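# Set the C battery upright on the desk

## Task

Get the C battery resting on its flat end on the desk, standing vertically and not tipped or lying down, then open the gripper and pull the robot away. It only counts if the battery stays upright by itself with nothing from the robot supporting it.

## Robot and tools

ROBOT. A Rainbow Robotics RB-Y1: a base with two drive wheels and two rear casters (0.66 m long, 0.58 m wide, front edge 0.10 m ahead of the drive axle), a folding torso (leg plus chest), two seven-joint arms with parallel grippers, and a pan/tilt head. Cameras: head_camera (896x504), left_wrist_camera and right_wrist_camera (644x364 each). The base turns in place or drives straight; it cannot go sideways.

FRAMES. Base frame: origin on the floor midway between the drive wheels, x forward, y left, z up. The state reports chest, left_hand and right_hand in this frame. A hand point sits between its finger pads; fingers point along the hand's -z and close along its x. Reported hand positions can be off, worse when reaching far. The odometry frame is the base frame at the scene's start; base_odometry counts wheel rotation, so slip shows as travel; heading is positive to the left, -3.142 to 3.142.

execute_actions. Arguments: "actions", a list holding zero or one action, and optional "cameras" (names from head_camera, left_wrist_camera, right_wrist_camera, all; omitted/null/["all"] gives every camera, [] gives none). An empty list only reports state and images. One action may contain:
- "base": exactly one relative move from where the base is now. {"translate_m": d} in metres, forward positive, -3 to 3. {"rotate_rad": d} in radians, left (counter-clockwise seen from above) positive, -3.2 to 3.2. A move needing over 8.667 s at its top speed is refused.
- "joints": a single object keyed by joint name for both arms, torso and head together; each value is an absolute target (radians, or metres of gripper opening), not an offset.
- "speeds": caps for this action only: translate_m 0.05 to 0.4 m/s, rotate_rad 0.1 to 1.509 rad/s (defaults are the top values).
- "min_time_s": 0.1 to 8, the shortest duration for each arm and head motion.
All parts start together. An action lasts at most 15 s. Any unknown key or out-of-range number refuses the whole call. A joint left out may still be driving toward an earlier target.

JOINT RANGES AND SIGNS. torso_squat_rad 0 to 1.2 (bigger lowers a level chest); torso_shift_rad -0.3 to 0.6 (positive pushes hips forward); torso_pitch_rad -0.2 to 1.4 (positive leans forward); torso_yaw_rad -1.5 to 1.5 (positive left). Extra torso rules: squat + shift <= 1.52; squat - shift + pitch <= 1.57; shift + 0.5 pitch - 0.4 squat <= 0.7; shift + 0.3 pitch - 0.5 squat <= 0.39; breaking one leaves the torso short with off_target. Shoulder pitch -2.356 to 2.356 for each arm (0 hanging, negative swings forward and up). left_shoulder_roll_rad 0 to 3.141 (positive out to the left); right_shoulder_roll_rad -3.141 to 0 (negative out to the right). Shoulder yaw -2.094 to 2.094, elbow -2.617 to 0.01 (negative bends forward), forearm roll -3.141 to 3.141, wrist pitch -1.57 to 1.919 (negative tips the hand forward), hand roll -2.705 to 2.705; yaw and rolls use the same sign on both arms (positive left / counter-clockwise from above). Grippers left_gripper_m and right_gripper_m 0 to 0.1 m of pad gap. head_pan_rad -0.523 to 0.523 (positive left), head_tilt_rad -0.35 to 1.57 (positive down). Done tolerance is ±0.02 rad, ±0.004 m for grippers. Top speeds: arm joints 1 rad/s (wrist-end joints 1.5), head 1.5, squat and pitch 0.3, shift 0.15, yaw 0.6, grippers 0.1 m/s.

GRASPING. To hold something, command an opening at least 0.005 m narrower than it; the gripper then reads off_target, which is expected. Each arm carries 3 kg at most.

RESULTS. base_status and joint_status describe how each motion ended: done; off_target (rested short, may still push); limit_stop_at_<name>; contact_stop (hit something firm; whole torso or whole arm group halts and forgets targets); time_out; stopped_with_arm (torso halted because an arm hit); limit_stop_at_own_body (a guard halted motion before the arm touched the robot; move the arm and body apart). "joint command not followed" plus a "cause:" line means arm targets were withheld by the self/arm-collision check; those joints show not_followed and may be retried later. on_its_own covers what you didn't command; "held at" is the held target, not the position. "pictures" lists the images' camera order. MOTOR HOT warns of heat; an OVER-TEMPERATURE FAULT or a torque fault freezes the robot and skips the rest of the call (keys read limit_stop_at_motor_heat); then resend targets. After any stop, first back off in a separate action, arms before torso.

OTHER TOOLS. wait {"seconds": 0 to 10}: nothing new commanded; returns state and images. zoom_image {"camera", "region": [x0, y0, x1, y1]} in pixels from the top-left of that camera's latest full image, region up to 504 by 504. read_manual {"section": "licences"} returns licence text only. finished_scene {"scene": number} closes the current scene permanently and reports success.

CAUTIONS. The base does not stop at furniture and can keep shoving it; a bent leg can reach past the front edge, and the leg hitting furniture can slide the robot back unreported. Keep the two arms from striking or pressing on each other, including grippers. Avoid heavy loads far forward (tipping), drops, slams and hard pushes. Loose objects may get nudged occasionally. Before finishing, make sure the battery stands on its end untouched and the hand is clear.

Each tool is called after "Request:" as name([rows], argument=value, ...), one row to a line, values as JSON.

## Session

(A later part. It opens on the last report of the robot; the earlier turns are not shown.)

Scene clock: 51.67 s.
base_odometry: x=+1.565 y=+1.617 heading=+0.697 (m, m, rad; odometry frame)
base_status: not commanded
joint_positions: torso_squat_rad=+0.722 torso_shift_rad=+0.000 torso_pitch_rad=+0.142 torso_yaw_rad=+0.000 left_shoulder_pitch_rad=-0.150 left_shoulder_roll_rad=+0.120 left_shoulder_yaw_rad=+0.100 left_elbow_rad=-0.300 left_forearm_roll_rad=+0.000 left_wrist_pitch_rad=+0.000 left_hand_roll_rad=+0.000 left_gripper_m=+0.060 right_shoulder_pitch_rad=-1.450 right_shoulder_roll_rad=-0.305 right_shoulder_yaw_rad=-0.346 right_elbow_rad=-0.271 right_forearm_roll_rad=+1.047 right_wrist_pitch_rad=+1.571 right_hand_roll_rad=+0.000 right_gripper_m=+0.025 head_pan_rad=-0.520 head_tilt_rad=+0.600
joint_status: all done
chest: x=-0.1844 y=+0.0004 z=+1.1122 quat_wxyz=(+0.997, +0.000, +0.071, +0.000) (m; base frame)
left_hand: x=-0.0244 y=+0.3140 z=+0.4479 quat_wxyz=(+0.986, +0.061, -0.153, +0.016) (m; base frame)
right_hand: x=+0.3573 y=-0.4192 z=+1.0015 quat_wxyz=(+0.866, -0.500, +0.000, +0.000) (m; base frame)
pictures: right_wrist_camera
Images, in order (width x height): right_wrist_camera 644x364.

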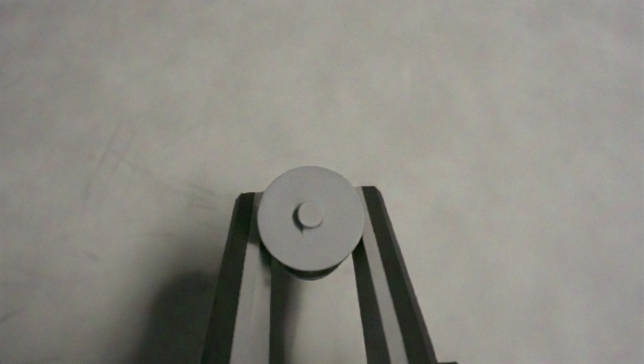

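Request:
execute_actions([
  {"joints":{"torso_squat_rad":0.737}},
], cameras=["right_wrist_camera"])

Request:
zoom_image(camera="right_wrist_camera", region=[40, 90, 400, 364])

Scene clock: 52.63 s.
base_odometry: x=+1.565 y=+1.617 heading=+0.697 (m, m, rad; odometry frame)
base_status: not commanded
joint_positions: torso_squat_rad=+0.737 torso_shift_rad=+0.000 torso_pitch_rad=+0.142 torso_yaw_rad=+0.000 left_shoulder_pitch_rad=-0.150 left_shoulder_roll_rad=+0.120 left_shoulder_yaw_rad=+0.100 left_elbow_rad=-0.300 left_forearm_roll_rad=+0.000 left_wrist_pitch_rad=+0.000 left_hand_roll_rad=+0.000 left_gripper_m=+0.060 right_shoulder_pitch_rad=-1.450 right_shoulder_roll_rad=-0.305 right_shoulder_yaw_rad=-0.346 right_elbow_rad=-0.271 right_forearm_roll_rad=+1.047 right_wrist_pitch_rad=+1.571 right_hand_roll_rad=+0.000 right_gripper_m=+0.025 head_pan_rad=-0.520 head_tilt_rad=+0.600
joint_status: all done
chest: x=-0.1844 y=+0.0004 z=+1.1052 quat_wxyz=(+0.997, +0.000, +0.071, +0.000) (m; base frame)
left_hand: x=-0.0244 y=+0.3140 z=+0.4409 quat_wxyz=(+0.986, +0.061, -0.153, +0.016) (m; base frame)
right_hand: x=+0.3573 y=-0.4192 z=+0.9945 quat_wxyz=(+0.866, -0.500, +0.000, +0.000) (m; base frame)
pictures: right_wrist_camera
Images, in order (width x height): right_wrist_camera 644x364.

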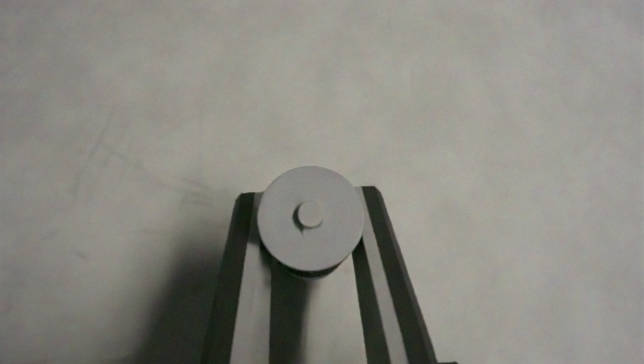

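Region (40, 90, 400, 364) of right_wrist_camera's 644x364 image, scaled by 1.400, with more detail than that image has; it fills the top 384 rows of this view, and the rest is white.

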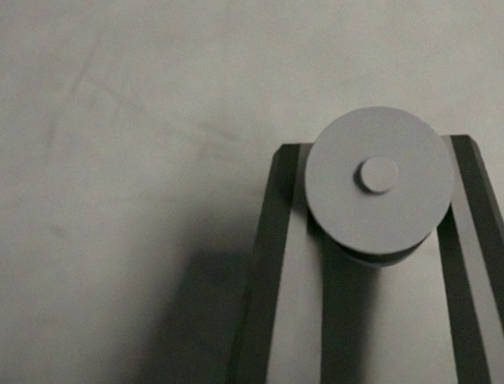

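Request:
execute_actions([
  {"joints":{"torso_squat_rad":0.744}},
], cameras=["right_wrist_camera"])

Request:
zoom_image(camera="right_wrist_camera", region=[40, 90, 400, 364])

Scene clock: 53.43 s.
base_odometry: x=+1.565 y=+1.617 heading=+0.697 (m, m, rad; odometry frame)
base_status: not commanded
joint_positions: torso_squat_rad=+0.744 torso_shift_rad=+0.000 torso_pitch_rad=+0.142 torso_yaw_rad=+0.000 left_shoulder_pitch_rad=-0.150 left_shoulder_roll_rad=+0.120 left_shoulder_yaw_rad=+0.100 left_elbow_rad=-0.300 left_forearm_roll_rad=+0.000 left_wrist_pitch_rad=+0.000 left_hand_roll_rad=+0.000 left_gripper_m=+0.060 right_shoulder_pitch_rad=-1.450 right_shoulder_roll_rad=-0.305 right_shoulder_yaw_rad=-0.346 right_elbow_rad=-0.271 right_forearm_roll_rad=+1.047 right_wrist_pitch_rad=+1.571 right_hand_roll_rad=+0.000 right_gripper_m=+0.025 head_pan_rad=-0.520 head_tilt_rad=+0.600
joint_status: all done
chest: x=-0.1844 y=+0.0004 z=+1.1019 quat_wxyz=(+0.997, +0.000, +0.071, +0.000) (m; base frame)
left_hand: x=-0.0244 y=+0.3140 z=+0.4376 quat_wxyz=(+0.986, +0.061, -0.153, +0.016) (m; base frame)
right_hand: x=+0.3573 y=-0.4192 z=+0.9912 quat_wxyz=(+0.866, -0.500, +0.000, +0.000) (m; base frame)
pictures: right_wrist_camera
Images, in order (width x height): right_wrist_camera 644x364.

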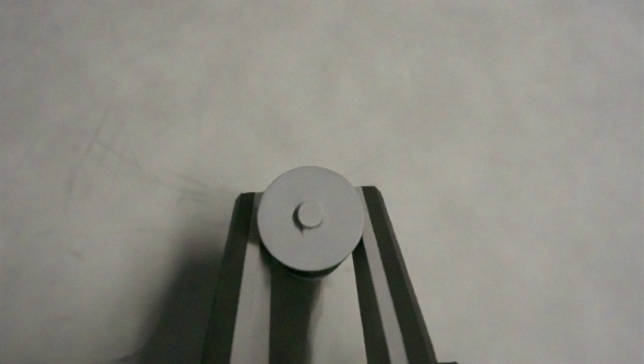

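Region (40, 90, 400, 364) of right_wrist_camera's 644x364 image, scaled by 1.400, with more detail than that image has; it fills the top 384 rows of this view, and the rest is white.

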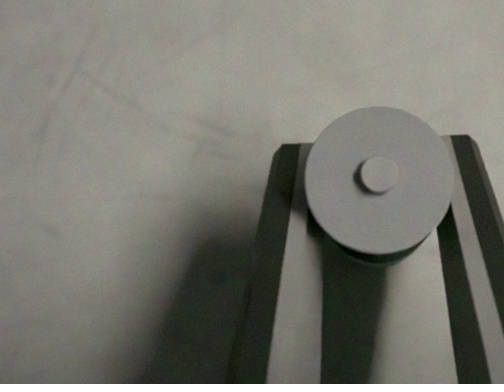

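Request:
execute_actions([
  {"joints":{"torso_squat_rad":0.753}},
], cameras=["right_wrist_camera"])

Request:
zoom_image(camera="right_wrist_camera", region=[40, 90, 400, 364])

Scene clock: 54.23 s.
base_odometry: x=+1.565 y=+1.617 heading=+0.697 (m, m, rad; odometry frame)
base_status: not commanded
joint_positions: torso_squat_rad=+0.753 torso_shift_rad=-0.001 torso_pitch_rad=+0.141 torso_yaw_rad=+0.000 left_shoulder_pitch_rad=-0.150 left_shoulder_roll_rad=+0.120 left_shoulder_yaw_rad=+0.100 left_elbow_rad=-0.300 left_forearm_roll_rad=+0.000 left_wrist_pitch_rad=+0.000 left_hand_roll_rad=+0.000 left_gripper_m=+0.060 right_shoulder_pitch_rad=-1.452 right_shoulder_roll_rad=-0.306 right_shoulder_yaw_rad=-0.345 right_elbow_rad=-0.272 right_forearm_roll_rad=+1.048 right_wrist_pitch_rad=+1.571 right_hand_roll_rad=+0.000 right_gripper_m=+0.025 head_pan_rad=-0.520 head_tilt_rad=+0.600
joint_status: all done
chest: x=-0.1848 y=+0.0006 z=+1.0976 quat_wxyz=(+0.998, +0.000, +0.070, +0.000) (m; base frame)
left_hand: x=-0.0242 y=+0.3140 z=+0.4333 quat_wxyz=(+0.986, +0.061, -0.153, +0.016) (m; base frame)
right_hand: x=+0.3575 y=-0.4192 z=+0.9894 quat_wxyz=(+0.865, -0.501, -0.002, -0.001) (m; base frame)
pictures: right_wrist_camera
Images, in order (width x height): right_wrist_camera 644x364.

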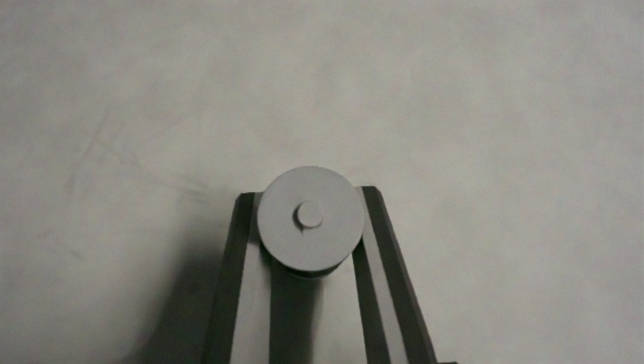

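Region (40, 90, 400, 364) of right_wrist_camera's 644x364 image, scaled by 1.400, with more detail than that image has; it fills the top 384 rows of this view, and the rest is white.

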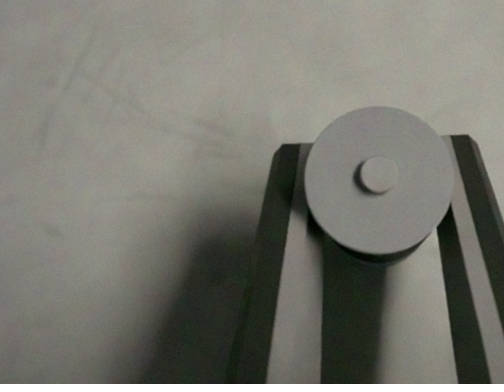

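Contact. Ease back slightly, then release.

Request:
execute_actions([
  {"joints":{"torso_squat_rad":0.746}},
], cameras=[])

Request:
execute_actions([
  {"joints":{"right_gripper_m":0.08}},
], cameras=["right_wrist_camera"])

Scene clock: 55.10 s.
base_odometry: x=+1.565 y=+1.617 heading=+0.697 (m, m, rad; odometry frame)
base_status: not commanded
joint_positions: torso_squat_rad=+0.746 torso_shift_rad=+0.000 torso_pitch_rad=+0.142 torso_yaw_rad=+0.000 left_shoulder_pitch_rad=-0.150 left_shoulder_roll_rad=+0.120 left_shoulder_yaw_rad=+0.100 left_elbow_rad=-0.300 left_forearm_roll_rad=+0.000 left_wrist_pitch_rad=+0.000 left_hand_roll_rad=+0.000 left_gripper_m=+0.060 right_shoulder_pitch_rad=-1.450 right_shoulder_roll_rad=-0.305 right_shoulder_yaw_rad=-0.346 right_elbow_rad=-0.271 right_forearm_roll_rad=+1.047 right_wrist_pitch_rad=+1.571 right_hand_roll_rad=+0.000 right_gripper_m=+0.025 head_pan_rad=-0.520 head_tilt_rad=+0.600
joint_status: all done
chest: x=-0.1844 y=+0.0005 z=+1.1009 quat_wxyz=(+0.997, +0.000, +0.071, +0.000) (m; base frame)
left_hand: x=-0.0244 y=+0.3140 z=+0.4365 quat_wxyz=(+0.986, +0.061, -0.153, +0.016) (m; base frame)
right_hand: x=+0.3574 y=-0.4192 z=+0.9908 quat_wxyz=(+0.866, -0.501, +0.000, +0.000) (m; base frame)
pictures: none
No camera images: the call's "cameras" was empty. Leave "cameras" out to get every camera's image.

Scene clock: 56.20 s.
base_odometry: x=+1.565 y=+1.617 heading=+0.697 (m, m, rad; odometry frame)
base_status: not commanded
joint_positions: torso_squat_rad=+0.746 torso_shift_rad=+0.000 torso_pitch_rad=+0.142 torso_yaw_rad=+0.000 left_shoulder_pitch_rad=-0.150 left_shoulder_roll_rad=+0.120 left_shoulder_yaw_rad=+0.100 left_elbow_rad=-0.300 left_forearm_roll_rad=+0.000 left_wrist_pitch_rad=+0.000 left_hand_roll_rad=+0.000 left_gripper_m=+0.060 right_shoulder_pitch_rad=-1.450 right_shoulder_roll_rad=-0.305 right_shoulder_yaw_rad=-0.346 right_elbow_rad=-0.271 right_forearm_roll_rad=+1.047 right_wrist_pitch_rad=+1.571 right_hand_roll_rad=+0.000 right_gripper_m=+0.080 head_pan_rad=-0.520 head_tilt_rad=+0.600
joint_status: all done
chest: x=-0.1844 y=+0.0005 z=+1.1009 quat_wxyz=(+0.997, +0.000, +0.071, +0.000) (m; base frame)
left_hand: x=-0.0244 y=+0.3140 z=+0.4365 quat_wxyz=(+0.986, +0.061, -0.153, +0.016) (m; base frame)
right_hand: x=+0.3574 y=-0.4192 z=+0.9906 quat_wxyz=(+0.866, -0.500, +0.000, +0.000) (m; base frame)
pictures: right_wrist_camera
Images, in order (width x height): right_wrist_camera 644x364.

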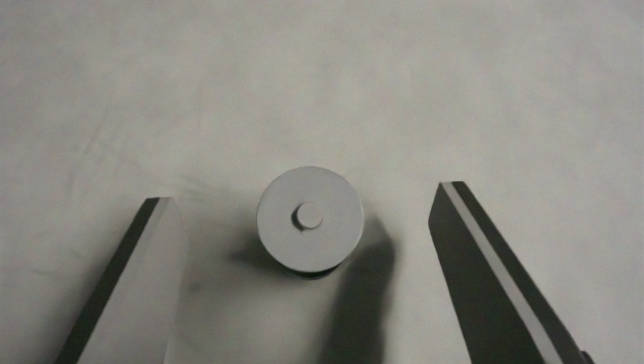

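Request:
execute_actions([
  {"joints":{"torso_squat_rad":0.6}},
], cameras=[])

Request:
execute_actions([
  {"base":{"translate_m":-0.6},"joints":{"torso_squat_rad":0.35,"torso_pitch_rad":0,"head_pan_rad":-0.45,"head_tilt_rad":0.45}},
], cameras=[])

Request:
execute_actions([
  {"joints":{"right_shoulder_pitch_rad":-0.03,"right_shoulder_roll_rad":-0.05,"right_shoulder_yaw_rad":0,"right_elbow_rad":-0.2,"right_forearm_roll_rad":0,"right_wrist_pitch_rad":0},"min_time_s":1.6},
], cameras=["head_camera"])

Scene clock: 57.77 s.
base_odometry: x=+1.565 y=+1.617 heading=+0.697 (m, m, rad; odometry frame)
base_status: not commanded
joint_positions: torso_squat_rad=+0.600 torso_shift_rad=+0.000 torso_pitch_rad=+0.142 torso_yaw_rad=+0.000 left_shoulder_pitch_rad=-0.150 left_shoulder_roll_rad=+0.120 left_shoulder_yaw_rad=+0.100 left_elbow_rad=-0.300 left_forearm_roll_rad=+0.000 left_wrist_pitch_rad=+0.000 left_hand_roll_rad=+0.000 left_gripper_m=+0.060 right_shoulder_pitch_rad=-1.450 right_shoulder_roll_rad=-0.305 right_shoulder_yaw_rad=-0.346 right_elbow_rad=-0.271 right_forearm_roll_rad=+1.047 right_wrist_pitch_rad=+1.571 right_hand_roll_rad=+0.000 right_gripper_m=+0.080 head_pan_rad=-0.520 head_tilt_rad=+0.600
joint_status: all done
chest: x=-0.1843 y=+0.0005 z=+1.1645 quat_wxyz=(+0.997, +0.000, +0.071, +0.000) (m; base frame)
left_hand: x=-0.0244 y=+0.3141 z=+0.5002 quat_wxyz=(+0.986, +0.061, -0.153, +0.016) (m; base frame)
right_hand: x=+0.3574 y=-0.4192 z=+1.0541 quat_wxyz=(+0.866, -0.500, +0.000, +0.000) (m; base frame)
pictures: none
No camera images: the call's "cameras" was empty. Leave "cameras" out to get every camera's image.

Scene clock: 60.97 s.
base_odometry: x=+1.105 y=+1.232 heading=+0.699 (m, m, rad; odometry frame)
base_status: done
joint_positions: torso_squat_rad=+0.350 torso_shift_rad=+0.000 torso_pitch_rad=+0.000 torso_yaw_rad=+0.000 left_shoulder_pitch_rad=-0.150 left_shoulder_roll_rad=+0.120 left_shoulder_yaw_rad=+0.100 left_elbow_rad=-0.300 left_forearm_roll_rad=+0.000 left_wrist_pitch_rad=+0.000 left_hand_roll_rad=+0.000 left_gripper_m=+0.060 right_shoulder_pitch_rad=-1.450 right_shoulder_roll_rad=-0.305 right_shoulder_yaw_rad=-0.346 right_elbow_rad=-0.271 right_forearm_roll_rad=+1.047 right_wrist_pitch_rad=+1.571 right_hand_roll_rad=+0.000 right_gripper_m=+0.080 head_pan_rad=-0.450 head_tilt_rad=+0.450
joint_status: all done
chest: x=-0.2282 y=+0.0006 z=+1.2475 quat_wxyz=(+1.000, +0.000, +0.000, +0.000) (m; base frame)
left_hand: x=+0.0242 y=+0.3141 z=+0.6125 quat_wxyz=(+0.973, +0.059, -0.223, +0.020) (m; base frame)
right_hand: x=+0.3237 y=-0.4190 z=+1.2148 quat_wxyz=(+0.864, -0.499, -0.062, -0.035) (m; base frame)
pictures: none
No camera images: the call's "cameras" was empty. Leave "cameras" out to get every camera's image.

Scene clock: 63.10 s.
base_odometry: x=+1.105 y=+1.232 heading=+0.699 (m, m, rad; odometry frame)
base_status: not commanded
joint_positions: torso_squat_rad=+0.350 torso_shift_rad=+0.000 torso_pitch_rad=+0.000 torso_yaw_rad=+0.000 left_shoulder_pitch_rad=-0.150 left_shoulder_roll_rad=+0.120 left_shoulder_yaw_rad=+0.100 left_elbow_rad=-0.300 left_forearm_roll_rad=+0.000 left_wrist_pitch_rad=+0.000 left_hand_roll_rad=+0.000 left_gripper_m=+0.060 right_shoulder_pitch_rad=-0.030 right_shoulder_roll_rad=-0.050 right_shoulder_yaw_rad=+0.000 right_elbow_rad=-0.200 right_forearm_roll_rad=+0.000 right_wrist_pitch_rad=+0.000 right_hand_roll_rad=+0.000 right_gripper_m=+0.080 head_pan_rad=-0.450 head_tilt_rad=+0.450
joint_status: all done
chest: x=-0.2282 y=+0.0005 z=+1.2475 quat_wxyz=(+1.000, +0.000, +0.000, +0.000) (m; base frame)
left_hand: x=+0.0243 y=+0.3141 z=+0.6125 quat_wxyz=(+0.973, +0.059, -0.223, +0.020) (m; base frame)
right_hand: x=-0.1095 y=-0.2566 z=+0.5726 quat_wxyz=(+0.993, -0.025, -0.114, +0.007) (m; base frame)
pictures: head_camera
Images, in order (width x height): head_camera 896x504.

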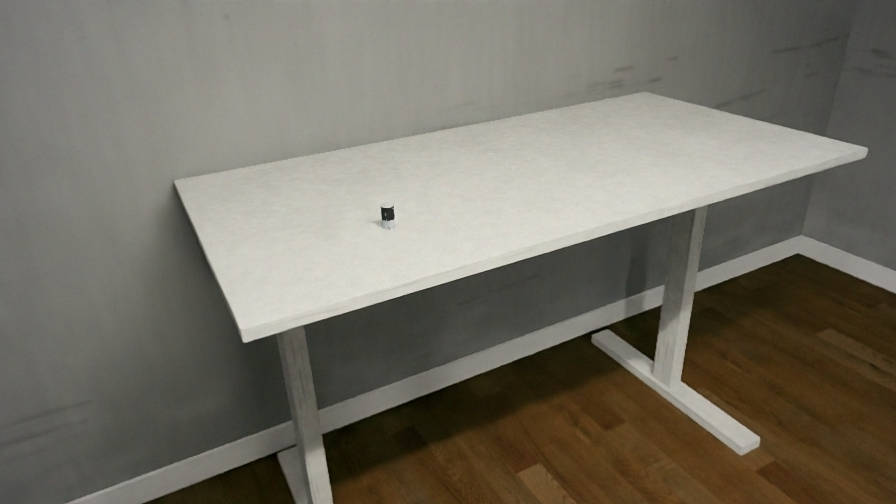

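Request:
finished_scene(scene=1)

The scene is finished: the task was done.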